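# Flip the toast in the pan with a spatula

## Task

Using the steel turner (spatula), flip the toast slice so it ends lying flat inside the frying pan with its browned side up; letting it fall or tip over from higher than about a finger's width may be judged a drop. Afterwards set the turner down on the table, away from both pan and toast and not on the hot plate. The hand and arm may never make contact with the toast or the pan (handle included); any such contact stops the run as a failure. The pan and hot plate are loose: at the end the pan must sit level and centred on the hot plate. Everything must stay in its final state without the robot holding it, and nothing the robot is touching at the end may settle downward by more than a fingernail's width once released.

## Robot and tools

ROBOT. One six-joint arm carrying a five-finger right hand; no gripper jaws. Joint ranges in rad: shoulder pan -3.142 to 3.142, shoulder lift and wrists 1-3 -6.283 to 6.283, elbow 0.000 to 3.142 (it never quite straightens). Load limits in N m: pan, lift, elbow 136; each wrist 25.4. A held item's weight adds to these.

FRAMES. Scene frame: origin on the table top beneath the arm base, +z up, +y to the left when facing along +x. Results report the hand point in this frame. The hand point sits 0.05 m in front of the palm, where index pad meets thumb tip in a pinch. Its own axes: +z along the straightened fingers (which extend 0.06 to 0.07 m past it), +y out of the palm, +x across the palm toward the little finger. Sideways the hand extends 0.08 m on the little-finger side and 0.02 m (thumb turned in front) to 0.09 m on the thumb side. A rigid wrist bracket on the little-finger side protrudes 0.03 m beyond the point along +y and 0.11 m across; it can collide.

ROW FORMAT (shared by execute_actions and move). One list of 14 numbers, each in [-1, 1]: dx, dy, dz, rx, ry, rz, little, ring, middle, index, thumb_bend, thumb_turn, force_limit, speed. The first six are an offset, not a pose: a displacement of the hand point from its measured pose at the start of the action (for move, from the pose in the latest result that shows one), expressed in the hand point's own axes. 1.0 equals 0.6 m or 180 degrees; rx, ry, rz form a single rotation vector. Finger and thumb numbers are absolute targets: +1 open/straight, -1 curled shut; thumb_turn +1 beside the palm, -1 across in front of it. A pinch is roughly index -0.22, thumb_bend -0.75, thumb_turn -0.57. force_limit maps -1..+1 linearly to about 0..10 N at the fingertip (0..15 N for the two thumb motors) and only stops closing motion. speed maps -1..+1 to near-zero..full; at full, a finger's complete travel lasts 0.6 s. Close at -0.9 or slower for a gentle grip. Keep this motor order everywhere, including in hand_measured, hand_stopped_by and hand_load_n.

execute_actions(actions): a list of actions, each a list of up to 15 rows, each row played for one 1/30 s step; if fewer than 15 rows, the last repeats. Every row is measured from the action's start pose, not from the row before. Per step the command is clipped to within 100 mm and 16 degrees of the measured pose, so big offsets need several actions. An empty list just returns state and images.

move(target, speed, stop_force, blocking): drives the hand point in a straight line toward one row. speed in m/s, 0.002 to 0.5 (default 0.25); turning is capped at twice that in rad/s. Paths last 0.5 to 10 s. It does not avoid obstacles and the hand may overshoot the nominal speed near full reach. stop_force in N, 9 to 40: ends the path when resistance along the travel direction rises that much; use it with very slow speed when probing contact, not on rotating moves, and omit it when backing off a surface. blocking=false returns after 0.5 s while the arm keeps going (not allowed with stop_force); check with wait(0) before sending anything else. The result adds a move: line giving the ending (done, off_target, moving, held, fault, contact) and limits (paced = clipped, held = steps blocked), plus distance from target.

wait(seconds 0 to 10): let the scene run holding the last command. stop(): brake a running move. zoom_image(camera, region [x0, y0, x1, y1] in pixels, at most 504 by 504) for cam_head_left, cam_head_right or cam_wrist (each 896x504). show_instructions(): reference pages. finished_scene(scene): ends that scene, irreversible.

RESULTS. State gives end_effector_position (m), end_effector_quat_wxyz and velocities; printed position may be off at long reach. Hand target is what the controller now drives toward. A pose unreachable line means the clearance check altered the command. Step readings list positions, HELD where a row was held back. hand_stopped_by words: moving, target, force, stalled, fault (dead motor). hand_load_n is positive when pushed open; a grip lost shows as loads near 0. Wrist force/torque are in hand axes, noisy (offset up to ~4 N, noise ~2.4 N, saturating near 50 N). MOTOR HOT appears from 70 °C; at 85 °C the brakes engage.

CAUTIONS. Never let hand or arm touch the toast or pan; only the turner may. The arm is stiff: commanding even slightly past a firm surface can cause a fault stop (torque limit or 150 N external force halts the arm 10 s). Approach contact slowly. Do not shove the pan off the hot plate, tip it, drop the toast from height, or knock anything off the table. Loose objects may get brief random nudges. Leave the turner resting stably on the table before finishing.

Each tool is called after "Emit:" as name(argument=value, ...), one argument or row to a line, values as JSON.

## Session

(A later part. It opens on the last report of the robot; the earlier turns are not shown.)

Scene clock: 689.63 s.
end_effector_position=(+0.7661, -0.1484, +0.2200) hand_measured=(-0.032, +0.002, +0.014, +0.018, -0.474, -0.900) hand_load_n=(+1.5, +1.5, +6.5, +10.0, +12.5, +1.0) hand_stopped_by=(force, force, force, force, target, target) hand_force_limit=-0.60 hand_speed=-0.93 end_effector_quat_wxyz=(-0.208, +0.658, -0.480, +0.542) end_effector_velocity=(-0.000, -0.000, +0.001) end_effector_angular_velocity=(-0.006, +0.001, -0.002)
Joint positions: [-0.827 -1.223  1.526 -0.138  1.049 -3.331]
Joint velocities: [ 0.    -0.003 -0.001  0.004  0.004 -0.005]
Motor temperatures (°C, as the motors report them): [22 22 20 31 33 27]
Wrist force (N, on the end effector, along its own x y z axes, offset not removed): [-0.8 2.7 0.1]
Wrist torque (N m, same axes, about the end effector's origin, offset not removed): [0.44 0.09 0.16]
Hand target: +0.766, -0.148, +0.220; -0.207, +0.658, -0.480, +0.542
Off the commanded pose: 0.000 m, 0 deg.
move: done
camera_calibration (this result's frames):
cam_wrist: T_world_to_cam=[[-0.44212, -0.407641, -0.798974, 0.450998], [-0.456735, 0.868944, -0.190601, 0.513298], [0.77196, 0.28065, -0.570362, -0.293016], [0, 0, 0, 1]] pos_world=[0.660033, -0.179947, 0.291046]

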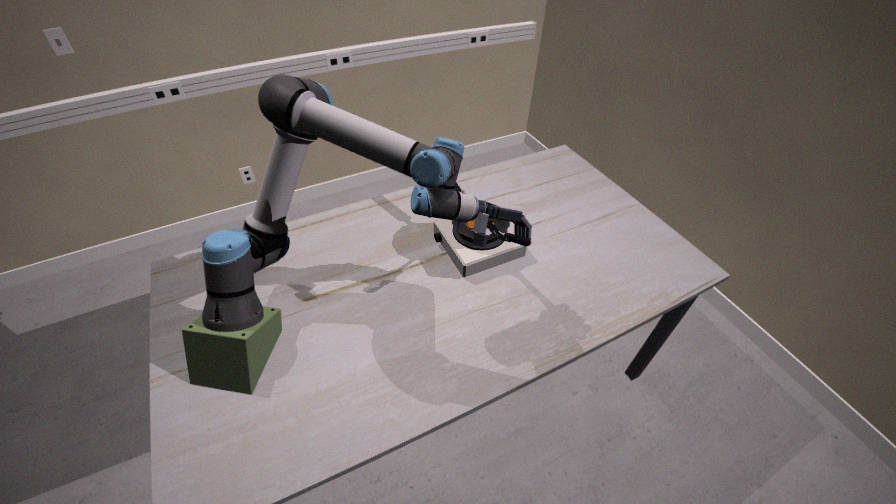

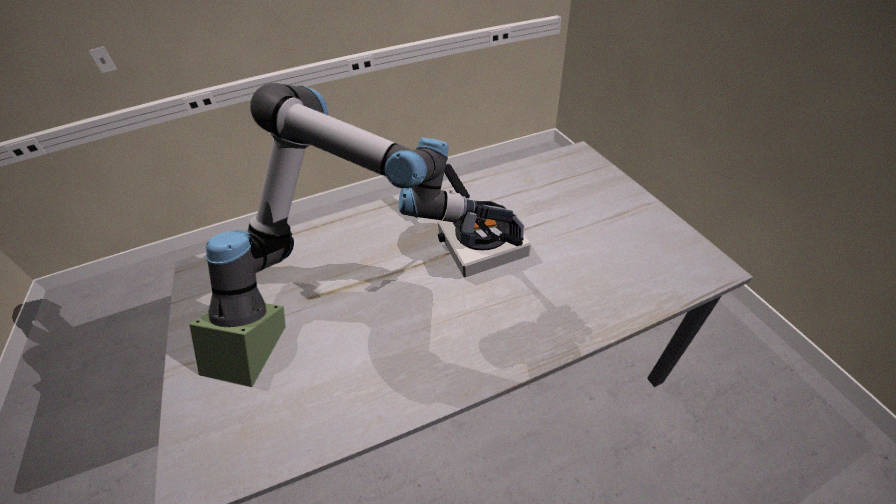

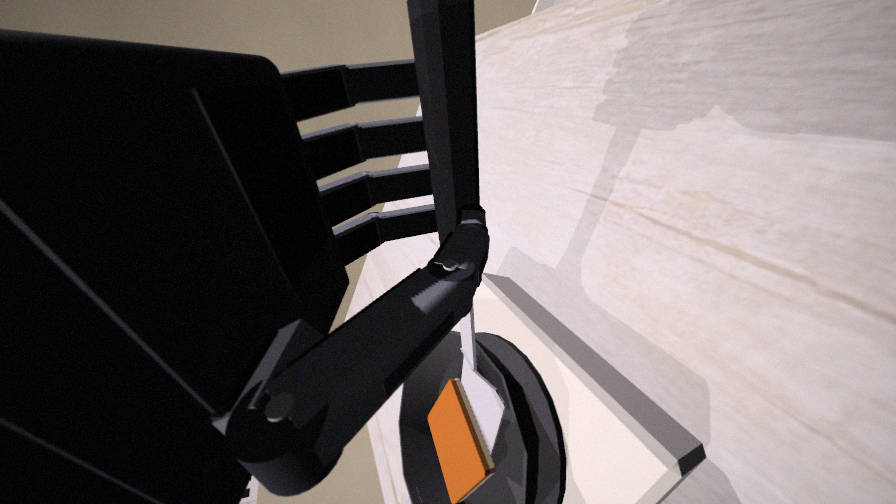

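Emit:
move(
  target=[0.022847, -0.018883, -0.007928, -0.000342, 0.010414, -0.025764, -0.45, -0.45, -0.4, -0.45, -0.48, -0.9, -0.6, -0.93],
  speed=0.025,
)

Emit:
zoom_image(
  camera="cam_wrist",
  region=[370, 334, 570, 504],
)

Scene clock: 693.93 s.
end_effector_position=(+0.7657, -0.1538, +0.2374) hand_measured=(-0.032, +0.002, +0.014, +0.018, -0.474, -0.900) hand_load_n=(+1.5, +1.5, +6.5, +10.0, +12.5, +1.0) hand_stopped_by=(force, force, force, force, target, target) hand_force_limit=-0.60 hand_speed=-0.93 end_effector_quat_wxyz=(-0.178, +0.668, -0.457, +0.560) end_effector_velocity=(+0.000, -0.001, +0.002) end_effector_angular_velocity=(-0.009, +0.000, +0.001)
Joint positions: [-0.828 -1.242  1.515 -0.114  1.079 -3.408]
Joint velocities: [-0.    -0.002 -0.002  0.001  0.003 -0.008]
Motor temperatures (°C, as the motors report them): [22 22 20 31 33 27]
Wrist force (N, on the end effector, along its own x y z axes, offset not removed): [1.2 2.3 -0.3]
Wrist torque (N m, same axes, about the end effector's origin, offset not removed): [0.23 -0.22 0.30]
Hand target: +0.766, -0.154, +0.238; -0.177, +0.668, -0.457, +0.560
Off the commanded pose: 0.000 m, 0 deg.
move: done
camera_calibration (this result's frames):
cam_wrist: T_world_to_cam=[[-0.44686, -0.474911, -0.75814, 0.446145], [-0.458054, 0.849407, -0.262098, 0.536107], [0.768442, 0.230148, -0.5971, -0.279966], [0, 0, 0, 1]] pos_world=[0.660068, -0.179061, 0.311585]

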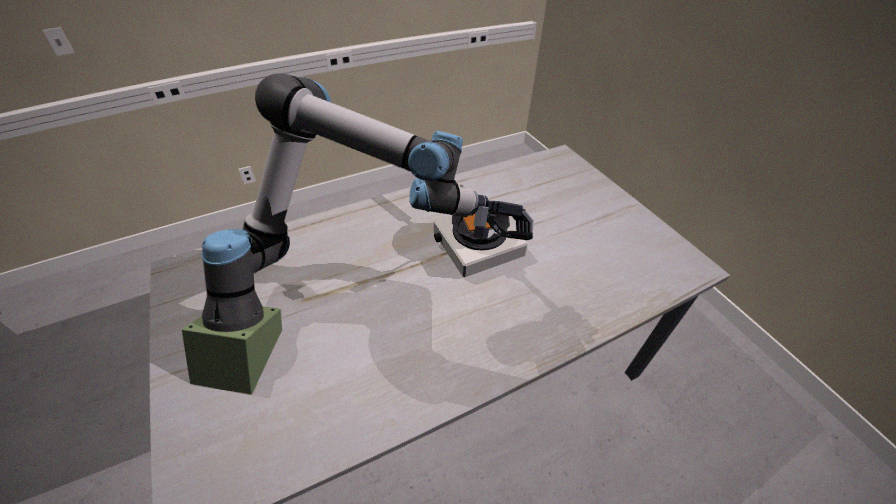

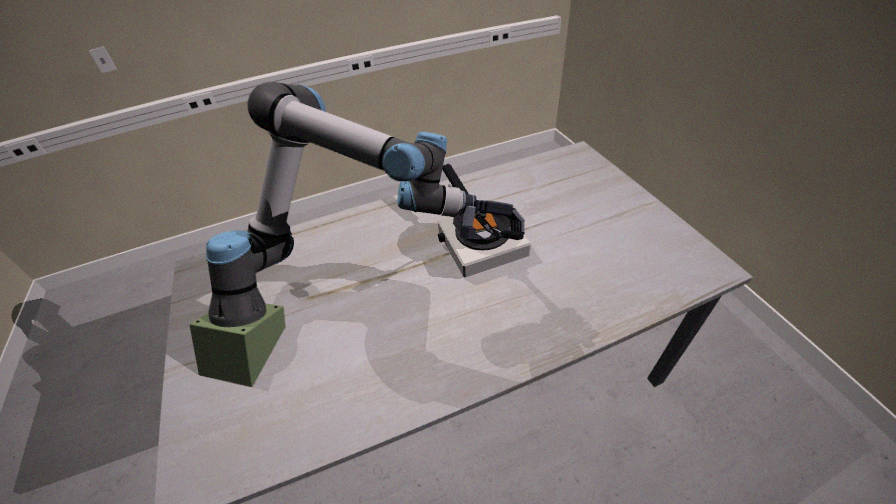

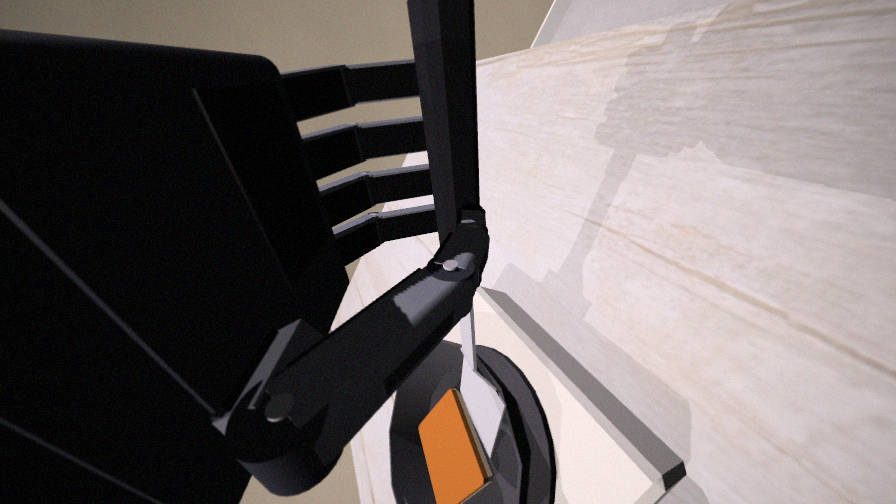

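Region (370, 334, 570, 504) of cam_wrist's 896x504 image, scaled by 2.520, with more detail than that image has; it fills the top 428 rows of this view, and the rest is white.

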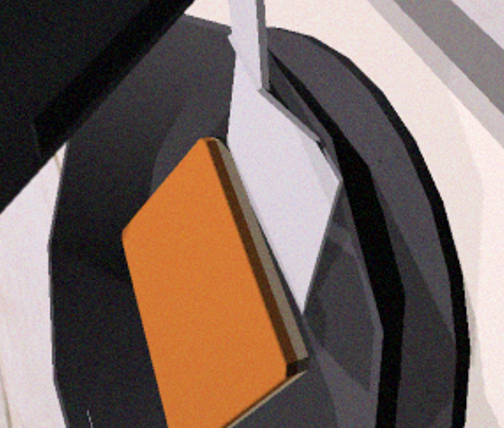

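Emit:
move(
  target=[0.1322, -0.057973, -0.025157, 0, 0, 0, -0.45, -0.45, -0.4, -0.45, -0.48, -0.9, -0.6, -0.93],
  speed=0.1,
)

Emit:
zoom_image(
  camera="cam_head_right",
  region=[425, 170, 545, 285],
)

Emit:
zoom_image(
  camera="cam_head_left",
  region=[420, 170, 540, 285],
)

Scene clock: 701.03 s.
end_effector_position=(+0.7626, -0.1957, +0.3144) hand_measured=(-0.032, +0.002, +0.014, +0.018, -0.474, -0.900) hand_load_n=(+1.5, +1.5, +6.5, +10.0, +12.5, +1.0) hand_stopped_by=(force, force, force, force, target, target) hand_force_limit=-0.60 hand_speed=-0.93 end_effector_quat_wxyz=(-0.178, +0.668, -0.457, +0.560) end_effector_velocity=(-0.000, -0.001, +0.002) end_effector_angular_velocity=(+0.000, +0.001, +0.000)
Joint positions: [-0.956 -1.231  1.368  0.034  0.953 -3.433]
Joint velocities: [-0.002  0.001 -0.004  0.004 -0.003 -0.001]
Motor temperatures (°C, as the motors report them): [22 22 20 31 33 27]
Wrist force (N, on the end effector, along its own x y z axes, offset not removed): [0.7 3.2 0.8]
Wrist torque (N m, same axes, about the end effector's origin, offset not removed): [0.37 -0.18 0.30]
Hand target: +0.763, -0.196, +0.315; -0.178, +0.668, -0.457, +0.560
Off the commanded pose: 0.000 m, 0 deg.
move: done
camera_calibration (this result's frames):
cam_wrist: T_world_to_cam=[[-0.446886, -0.474977, -0.758083, 0.483259], [-0.458055, 0.849386, -0.262163, 0.590494], [0.768426, 0.230087, -0.597144, -0.221988], [0, 0, 0, 1]] pos_world=[0.657022, -0.220944, 0.388597]

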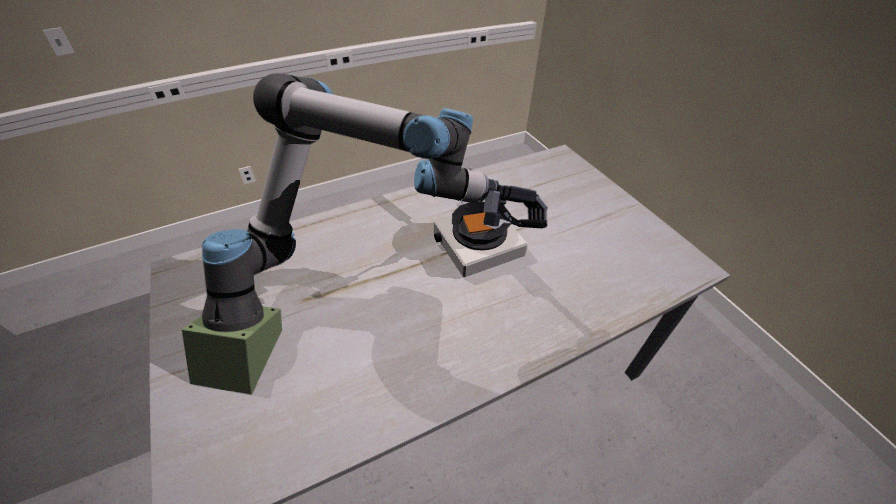

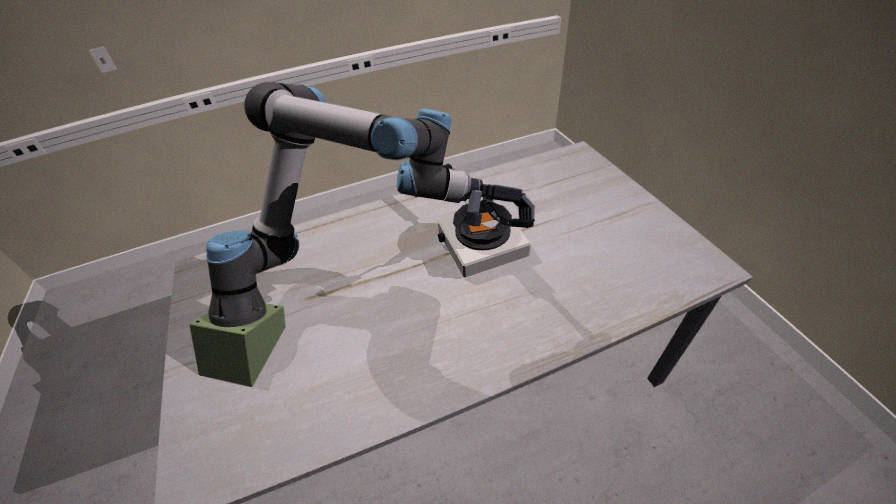

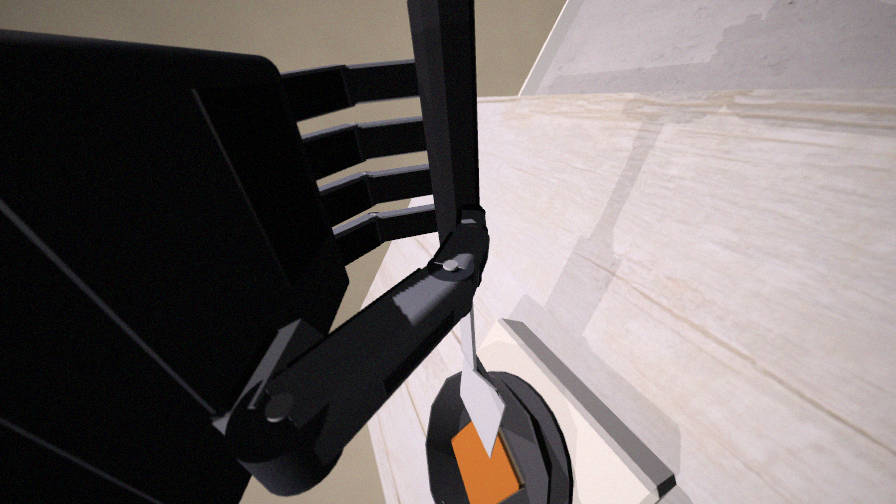

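Region (425, 170, 545, 285) of cam_head_right's 896x504 image, scaled by 4.200, with more detail than that image has; it fills the top 483 rows of this view, and the rest is white.

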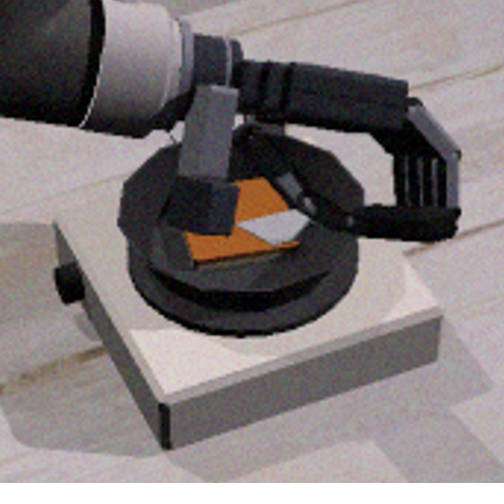

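Region (420, 170, 540, 285) of cam_head_left's 896x504 image, scaled by 4.200, with more detail than that image has; it fills the top 483 rows of this view, and the rest is white.

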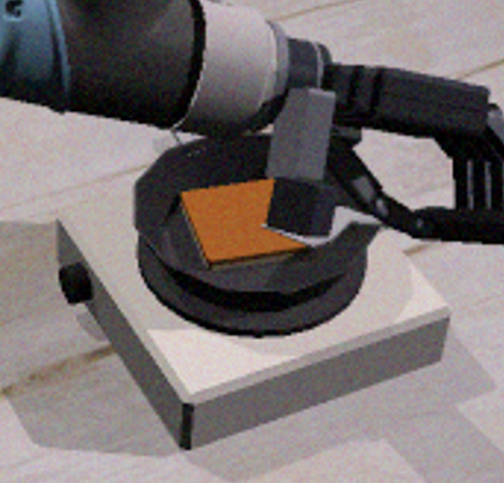

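Emit:
move(
  target=[-0.29945, 0.20215, -0.38588, 0.00246, -0.07498, 0.1855, -0.45, -0.45, -0.4, -0.45, -0.48, -0.9, -0.6, -0.93],
  speed=0.22,
)

Emit:
zoom_image(
  camera="cam_head_right",
  region=[425, 170, 545, 285],
)

Emit:
zoom_image(
  camera="cam_head_left",
  region=[420, 170, 540, 285],
)

Scene clock: 714.37 s.
end_effector_position=(+0.5102, -0.0500, +0.1900) hand_measured=(-0.032, +0.002, +0.014, +0.018, -0.474, -0.900) hand_load_n=(+1.5, +1.5, +6.5, +10.0, +12.5, +1.0) hand_stopped_by=(force, force, force, force, target, target) hand_force_limit=-0.60 hand_speed=-0.93 end_effector_quat_wxyz=(-0.385, +0.569, -0.603, +0.406) end_effector_velocity=(-0.001, +0.000, +0.001) end_effector_angular_velocity=(+0.002, -0.002, -0.000)
Joint positions: [-1.275 -1.661  2.284 -0.355  0.409 -2.966]
Joint velocities: [-0.005 -0.003  0.004 -0.002 -0.006  0.003]
Motor temperatures (°C, as the motors report them): [22 22 20 31 33 27]
Wrist force (N, on the end effector, along its own x y z axes, offset not removed): [2.0 3.6 1.0]
Wrist torque (N m, same axes, about the end effector's origin, offset not removed): [0.30 -0.26 0.22]
Hand target: +0.510, -0.050, +0.190; -0.385, +0.568, -0.603, +0.406
Off the commanded pose: 0.000 m, 0 deg.
move: done
camera_calibration (this result's frames):
cam_wrist: T_world_to_cam=[[-0.409148, 0.0655232, -0.910112, 0.381937], [-0.458408, 0.847653, 0.267107, 0.218046], [0.788961, 0.526489, -0.316779, -0.184846], [0, 0, 0, 1]] pos_world=[0.40206, -0.112534, 0.230809]

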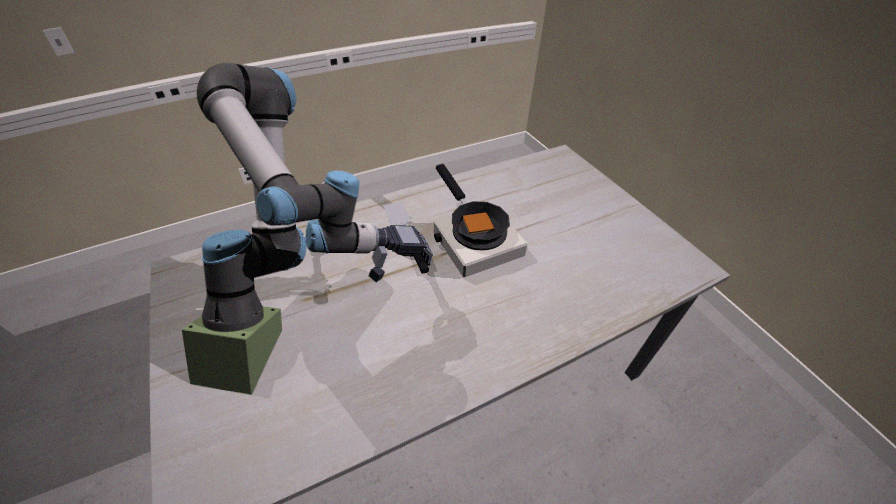

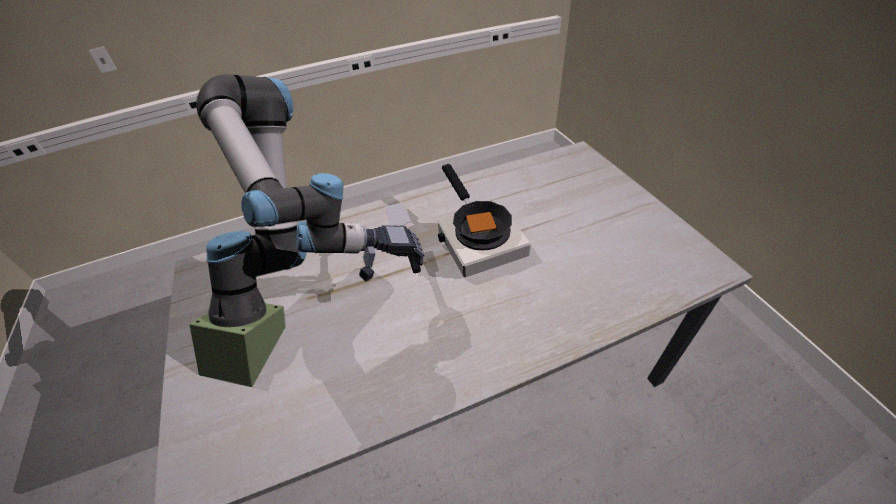

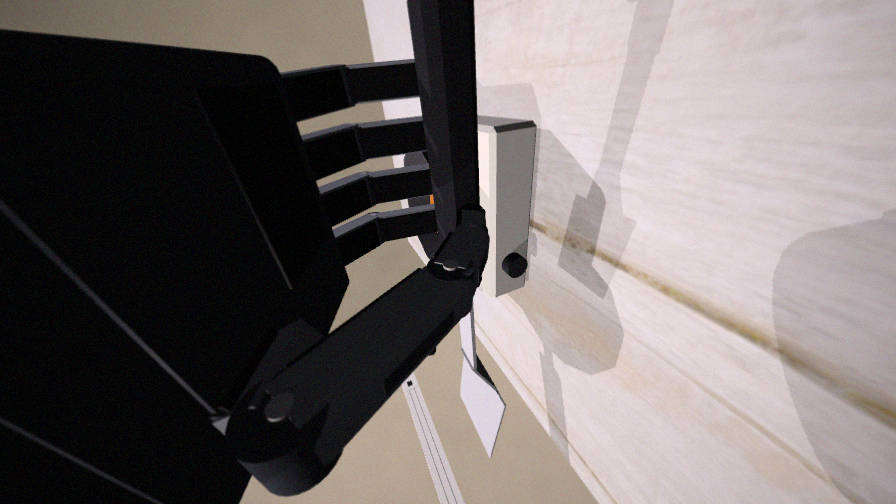

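Region (425, 170, 545, 285) of cam_head_right's 896x504 image, scaled by 4.200, with more detail than that image has; it fills the top 483 rows of this view, and the rest is white.

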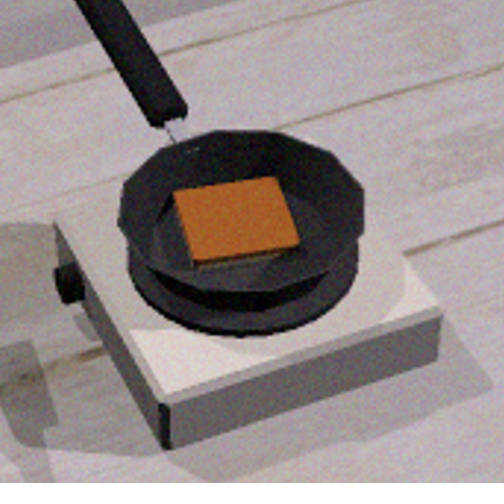

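Region (420, 170, 540, 285) of cam_head_left's 896x504 image, scaled by 4.200, with more detail than that image has; it fills the top 483 rows of this view, and the rest is white.

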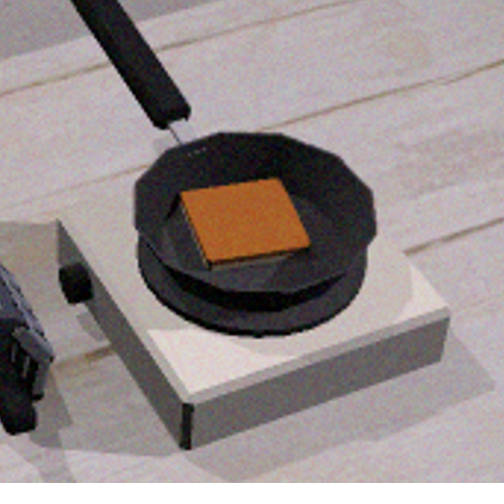

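Emit:
move(
  target=[0.0005, 0.21646, 0.08745, 0, 0, 0, -0.45, -0.45, -0.4, -0.45, -0.48, -0.9, -0.6, -0.93],
  speed=0.18,
)

Emit:
zoom_image(
  camera="cam_head_right",
  region=[330, 200, 490, 330],
)

Scene clock: 729.33 s.
end_effector_position=(+0.5104, -0.0500, +0.0500) hand_measured=(-0.032, +0.002, +0.014, +0.018, -0.474, -0.900) hand_load_n=(+1.5, +1.5, +6.5, +10.0, +12.5, +1.0) hand_stopped_by=(force, force, force, force, target, target) hand_force_limit=-0.60 hand_speed=-0.93 end_effector_quat_wxyz=(-0.385, +0.569, -0.603, +0.406) end_effector_velocity=(+0.001, +0.000, -0.002) end_effector_angular_velocity=(+0.001, -0.002, +0.001)
Joint positions: [-1.038 -1.366  2.431 -0.888  0.64  -2.862]
Joint velocities: [ 0.005  0.008  0.001 -0.013  0.004  0.005]
Motor temperatures (°C, as the motors report them): [22 22 20 31 33 27]
Wrist force (N, on the end effector, along its own x y z axes, offset not removed): [0.1 4.0 -0.7]
Wrist torque (N m, same axes, about the end effector's origin, offset not removed): [0.58 0.11 0.27]
Hand target: +0.510, -0.050, +0.050; -0.385, +0.568, -0.603, +0.406
Off the commanded pose: 0.000 m, 0 deg.
move: done
camera_calibration (this result's frames):
cam_wrist: T_world_to_cam=[[-0.409203, 0.0656034, -0.910082, 0.254638], [-0.458426, 0.847607, 0.267224, 0.255486], [0.788922, 0.526554, -0.316769, -0.229266], [0, 0, 0, 1]] pos_world=[0.402193, -0.112536, 0.0908458]

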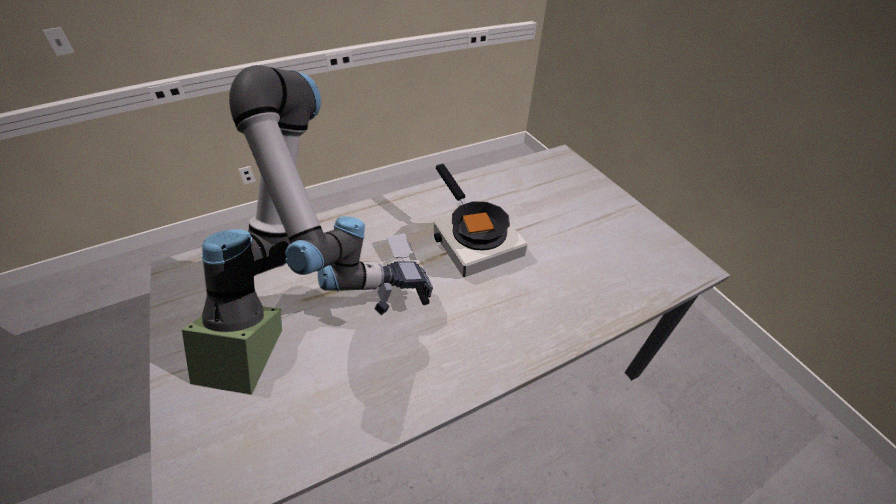

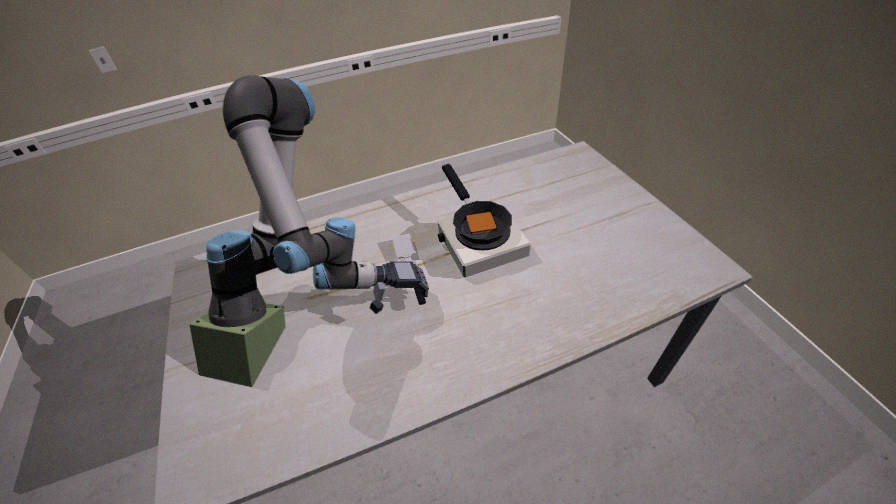

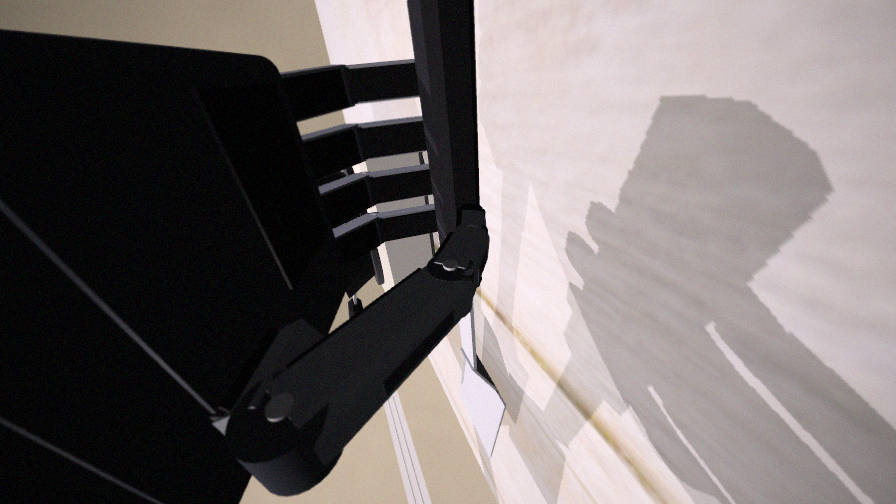

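Region (330, 200, 490, 330) of cam_head_right's 896x504 image, scaled by 3.150, with more detail than that image has; it fills the top 410 rows of this view, and the rest is white.

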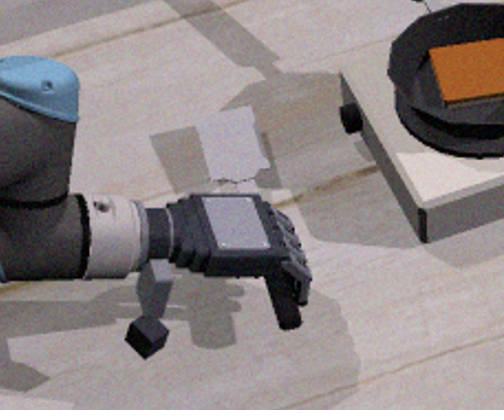

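Emit:
move(
  target=[0, 0.03711, 0.01499, 0.00018, -0.00562, 0.01391, -0.45, -0.45, -0.4, -0.45, -0.48, -0.9, -0.6, -0.93],
  speed=0.02,
)

Emit:
zoom_image(
  camera="cam_head_right",
  region=[330, 200, 490, 330],
)

Scene clock: 734.30 s.
end_effector_position=(+0.5104, -0.0499, +0.0261) hand_measured=(-0.032, +0.002, +0.014, +0.018, -0.474, -0.900) hand_load_n=(+1.5, +1.5, +6.5, +10.0, +12.5, +1.0) hand_stopped_by=(force, force, force, force, target, target) hand_force_limit=-0.60 hand_speed=-0.93 end_effector_quat_wxyz=(+0.399, -0.559, +0.612, -0.393) end_effector_velocity=(+0.000, -0.000, -0.002) end_effector_angular_velocity=(+0.002, -0.001, +0.001)
Joint positions: [-1.01  -1.278  2.435 -0.996  0.652 -2.803]
Joint velocities: [ 0.002  0.006  0.    -0.009  0.001  0.004]
Motor temperatures (°C, as the motors report them): [22 22 20 31 33 27]
Wrist force (N, on the end effector, along its own x y z axes, offset not removed): [1.1 2.9 -1.6]
Wrist torque (N m, same axes, about the end effector's origin, offset not removed): [0.43 0.03 0.14]
Hand target: +0.510, -0.050, +0.026; +0.399, -0.559, +0.612, -0.393
Off the commanded pose: 0.000 m, 0 deg.
move: done
camera_calibration (this result's frames):
cam_wrist: T_world_to_cam=[[-0.406269, 0.108087, -0.907338, 0.233449], [-0.459354, 0.834226, 0.305058, 0.260657], [0.789898, 0.540726, -0.28927, -0.237389], [0, 0, 0, 1]] pos_world=[0.40209, -0.114317, 0.0636317]

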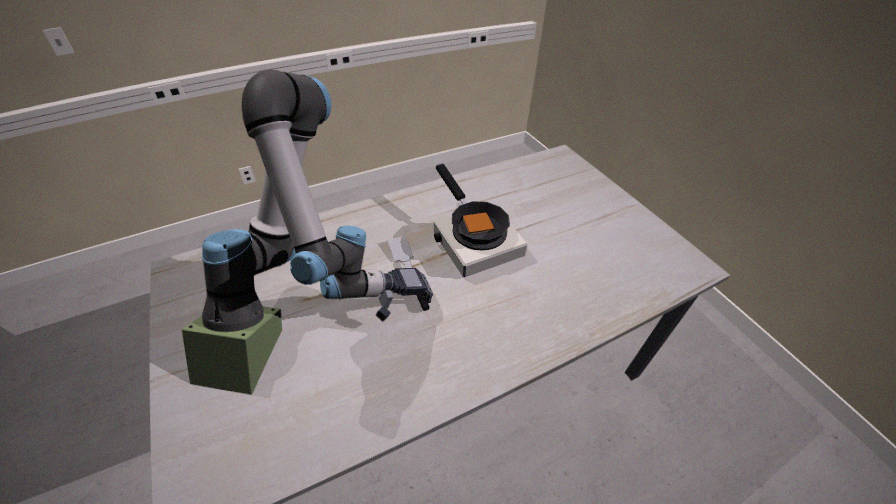

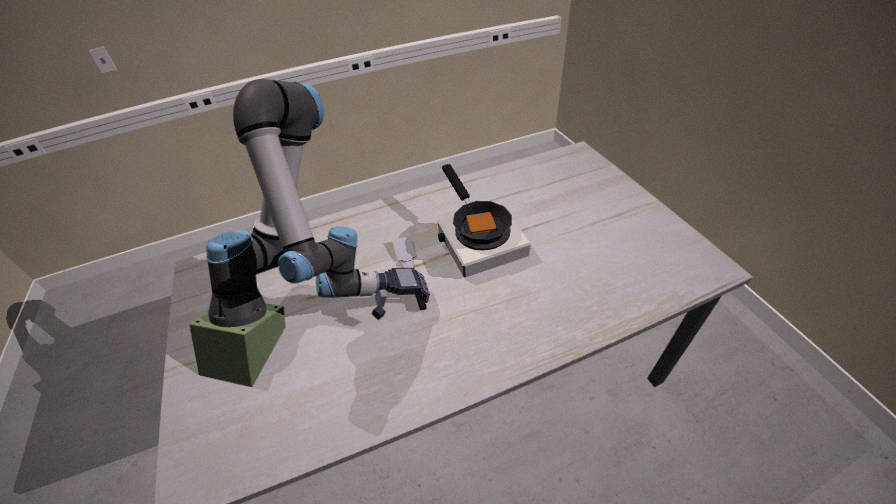

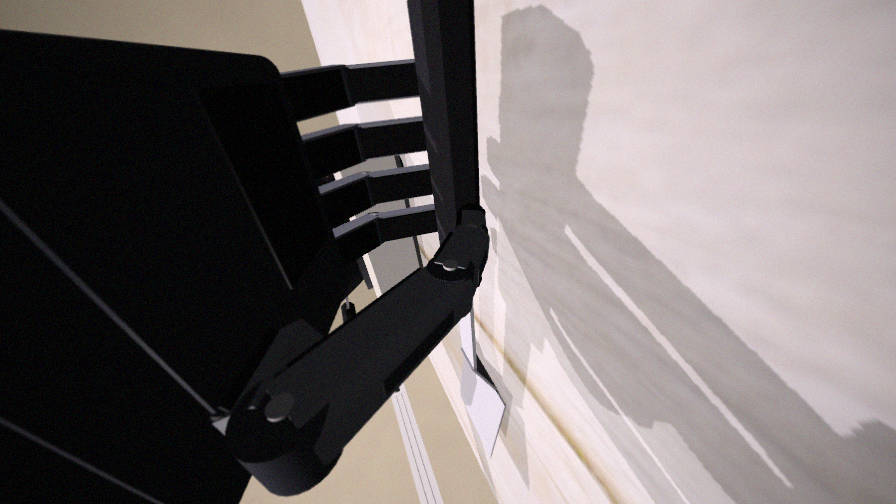

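Region (330, 200, 490, 330) of cam_head_right's 896x504 image, scaled by 3.150, with more detail than that image has; it fills the top 410 rows of this view, and the rest is white.

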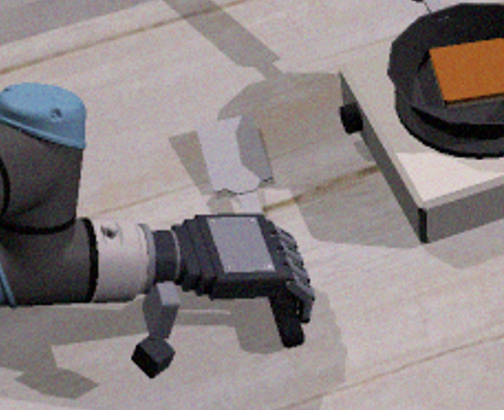

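Emit:
move(
  target=[0.0003, 0.00618, 0.00249, 0, 0, 0, -0.45, -0.45, -0.4, -0.45, -0.48, -0.9, -0.6, -0.93],
  speed=0.008,
)

Scene clock: 738.13 s.
end_effector_position=(+0.5104, -0.0499, +0.0222) hand_measured=(-0.032, +0.002, +0.014, +0.018, -0.474, -0.900) hand_load_n=(+1.5, +1.5, +6.5, +10.0, +12.5, +1.0) hand_stopped_by=(force, force, force, force, target, target) hand_force_limit=-0.60 hand_speed=-0.93 end_effector_quat_wxyz=(+0.399, -0.559, +0.612, -0.393) end_effector_velocity=(+0.000, +0.000, -0.001) end_effector_angular_velocity=(+0.000, +0.000, -0.000)
Joint positions: [-1.003 -1.267  2.436 -1.009  0.659 -2.801]
Joint velocities: [ 0.003  0.003  0.    -0.004  0.003  0.001]
Motor temperatures (°C, as the motors report them): [22 22 20 31 33 27]
Wrist force (N, on the end effector, along its own x y z axes, offset not removed): [0.9 2.1 0.0]
Wrist torque (N m, same axes, about the end effector's origin, offset not removed): [0.26 0.02 0.13]
Hand target: +0.510, -0.050, +0.022; +0.399, -0.559, +0.612, -0.393
Off the commanded pose: 0.000 m, 0 deg.
move: done
camera_calibration (this result's frames):
cam_wrist: T_world_to_cam=[[-0.406282, 0.108096, -0.907331, 0.229926], [-0.459352, 0.834222, 0.305073, 0.261828], [0.789893, 0.54073, -0.289275, -0.238523], [0, 0, 0, 1]] pos_world=[0.402094, -0.1143, 0.0597441]

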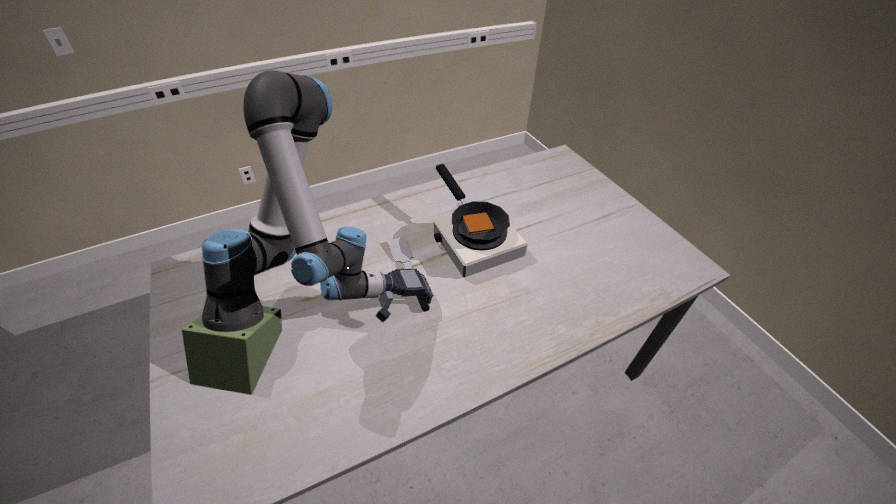

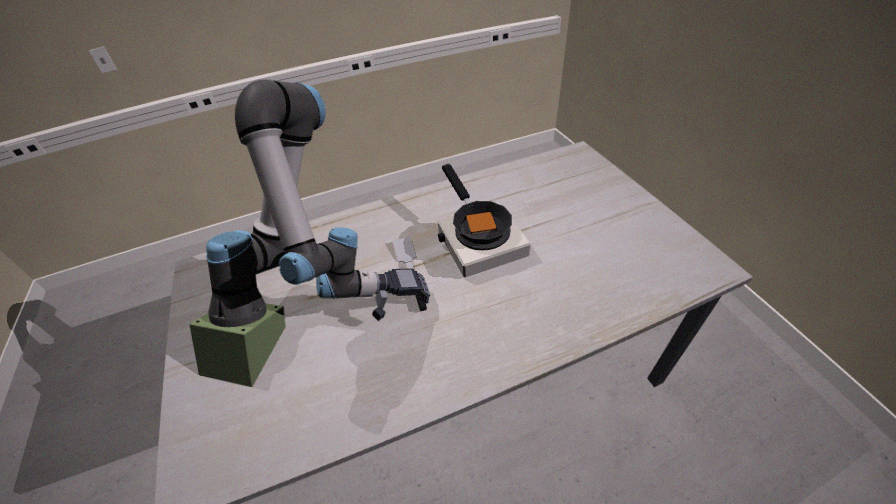

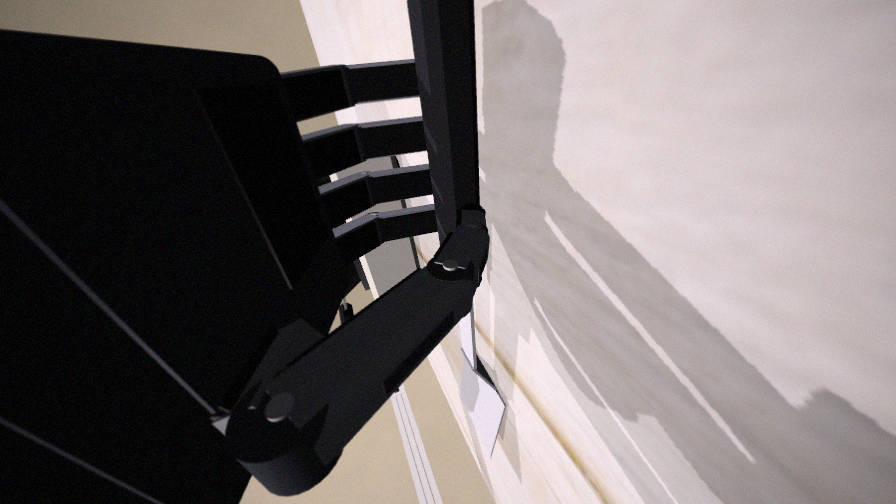

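Emit:
move(
  target=[0.00023, 0.00463, 0.00187, 0, 0, 0, -0.45, -0.45, -0.4, -0.45, -0.48, -0.9, -0.6, -0.93],
  speed=0.006,
)

Scene clock: 741.00 s.
end_effector_position=(+0.5104, -0.0499, +0.0193) hand_measured=(-0.032, +0.002, +0.014, +0.018, -0.472, -0.900) hand_load_n=(+1.5, +1.5, +6.0, +9.0, +13.5, +1.0) hand_stopped_by=(force, force, force, force, target, target) hand_force_limit=-0.60 hand_speed=-0.93 end_effector_quat_wxyz=(+0.399, -0.559, +0.612, -0.393) end_effector_velocity=(+0.000, -0.000, -0.001) end_effector_angular_velocity=(-0.001, -0.001, +0.001)
Joint positions: [-0.998 -1.258  2.436 -1.02   0.664 -2.8  ]
Joint velocities: [ 0.002  0.002 -0.    -0.004  0.002  0.   ]
Motor temperatures (°C, as the motors report them): [22 22 20 31 33 27]
Wrist force (N, on the end effector, along its own x y z axes, offset not removed): [-1.9 -10.6 -8.1]
Wrist torque (N m, same axes, about the end effector's origin, offset not removed): [0.71 0.03 0.13]
Hand target: +0.510, -0.050, +0.019; +0.399, -0.559, +0.612, -0.393
Off the commanded pose: 0.000 m, 0 deg.
move: done
camera_calibration (this result's frames):
cam_wrist: T_world_to_cam=[[-0.406204, 0.10802, -0.907375, 0.227294], [-0.459381, 0.834245, 0.304965, 0.262757], [0.789916, 0.540709, -0.289251, -0.239384], [0, 0, 0, 1]] pos_world=[0.402127, -0.114319, 0.0568675]

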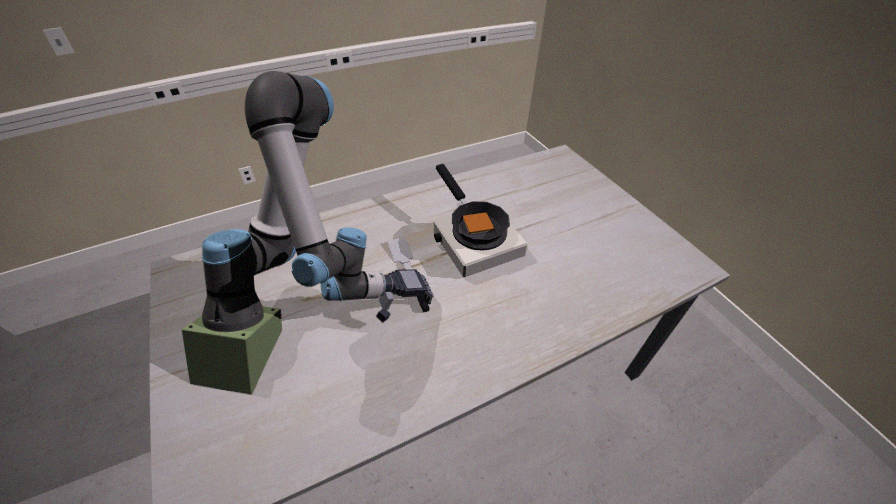

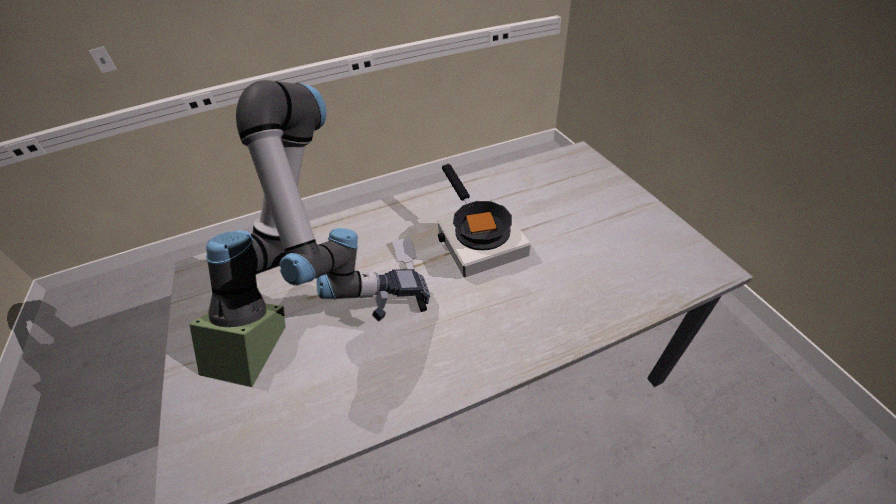

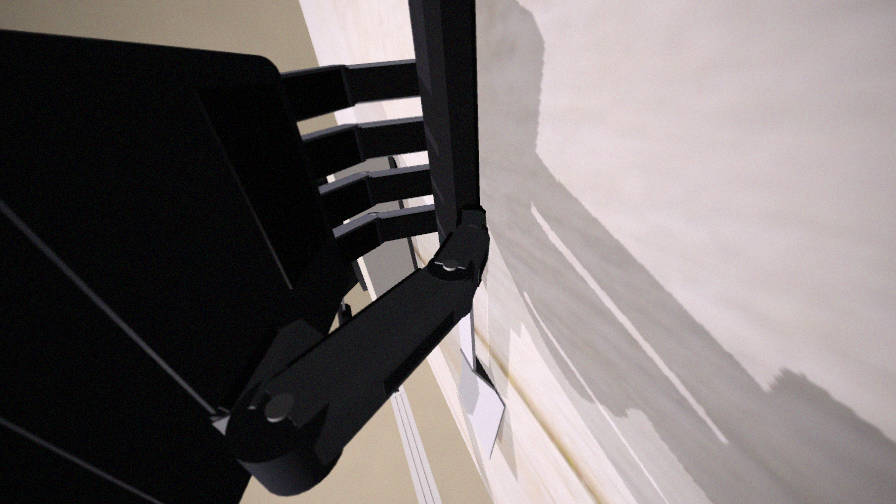

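Emit:
move(
  target=[-0.0002, -0.00386, -0.00156, 0, 0, 0, 0.5, 0.5, 0.5, 0.5, -0.48, -0.9, -0.6, -0.5],
  speed=0.01,
)

Scene clock: 745.23 s.
end_effector_position=(+0.5104, -0.0499, +0.0218) hand_measured=(+0.500, +0.500, +0.500, +0.500, -0.480, -0.900) hand_load_n=(+0.0, +0.0, +0.0, +0.0, +0.0, +0.0) hand_stopped_by=(target, target, target, target, target, target) hand_force_limit=-0.60 hand_speed=-0.50 end_effector_quat_wxyz=(+0.399, -0.559, +0.612, -0.393) end_effector_velocity=(-0.000, +0.001, -0.000) end_effector_angular_velocity=(-0.001, +0.001, +0.002)
Joint positions: [-1.002 -1.266  2.436 -1.011  0.659 -2.801]
Joint velocities: [ 0.001  0.     0.    -0.001 -0.001 -0.001]
Motor temperatures (°C, as the motors report them): [22 22 20 31 33 27]
Wrist force (N, on the end effector, along its own x y z axes, offset not removed): [3.1 1.0 0.2]
Wrist torque (N m, same axes, about the end effector's origin, offset not removed): [0.29 -0.43 0.52]
Hand target: +0.510, -0.050, +0.022; +0.399, -0.559, +0.612, -0.393
Off the commanded pose: 0.000 m, 0 deg.
move: done
camera_calibration (this result's frames):
cam_wrist: T_world_to_cam=[[-0.406206, 0.10802, -0.907374, 0.229559], [-0.459381, 0.834245, 0.304966, 0.261994], [0.789915, 0.54071, -0.289253, -0.238656], [0, 0, 0, 1]] pos_world=[0.402121, -0.114321, 0.0593642]

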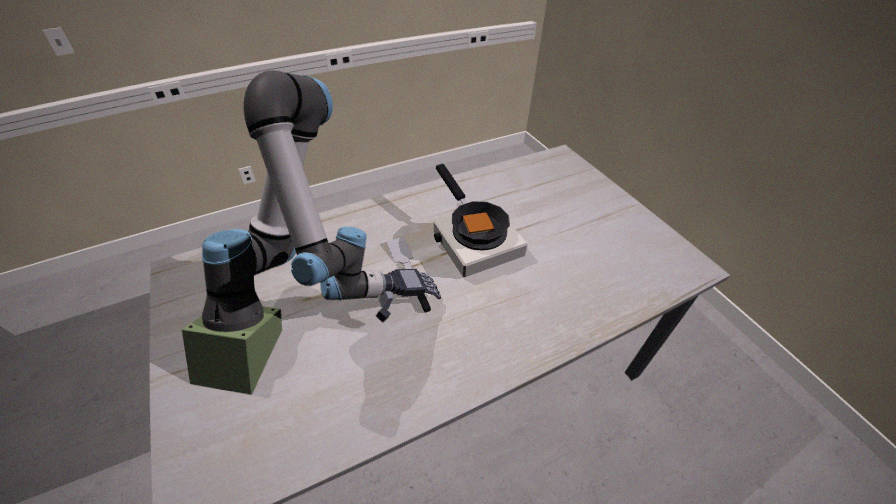

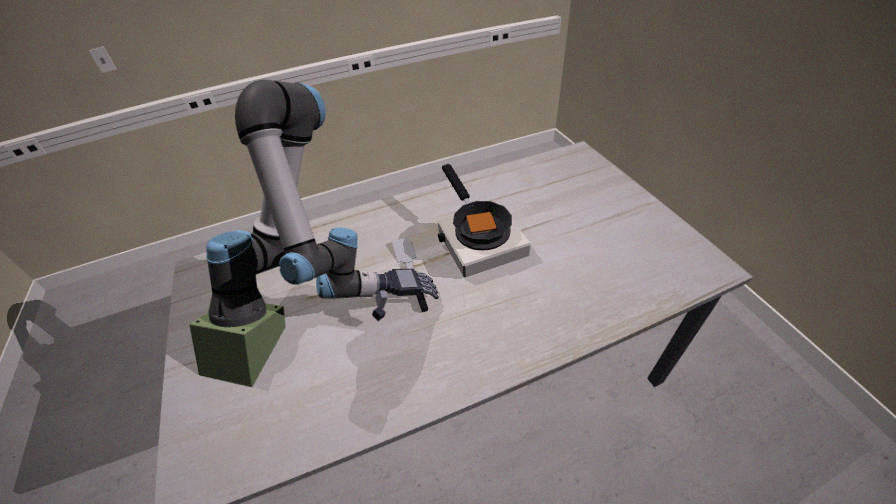

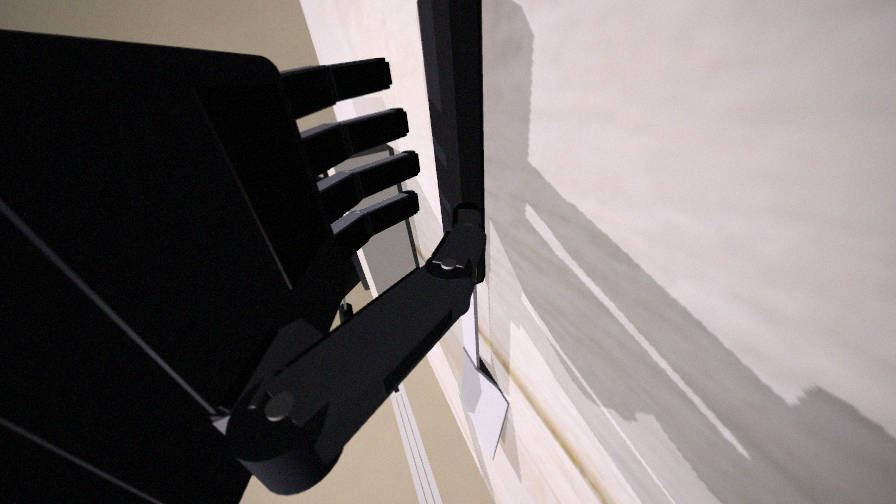

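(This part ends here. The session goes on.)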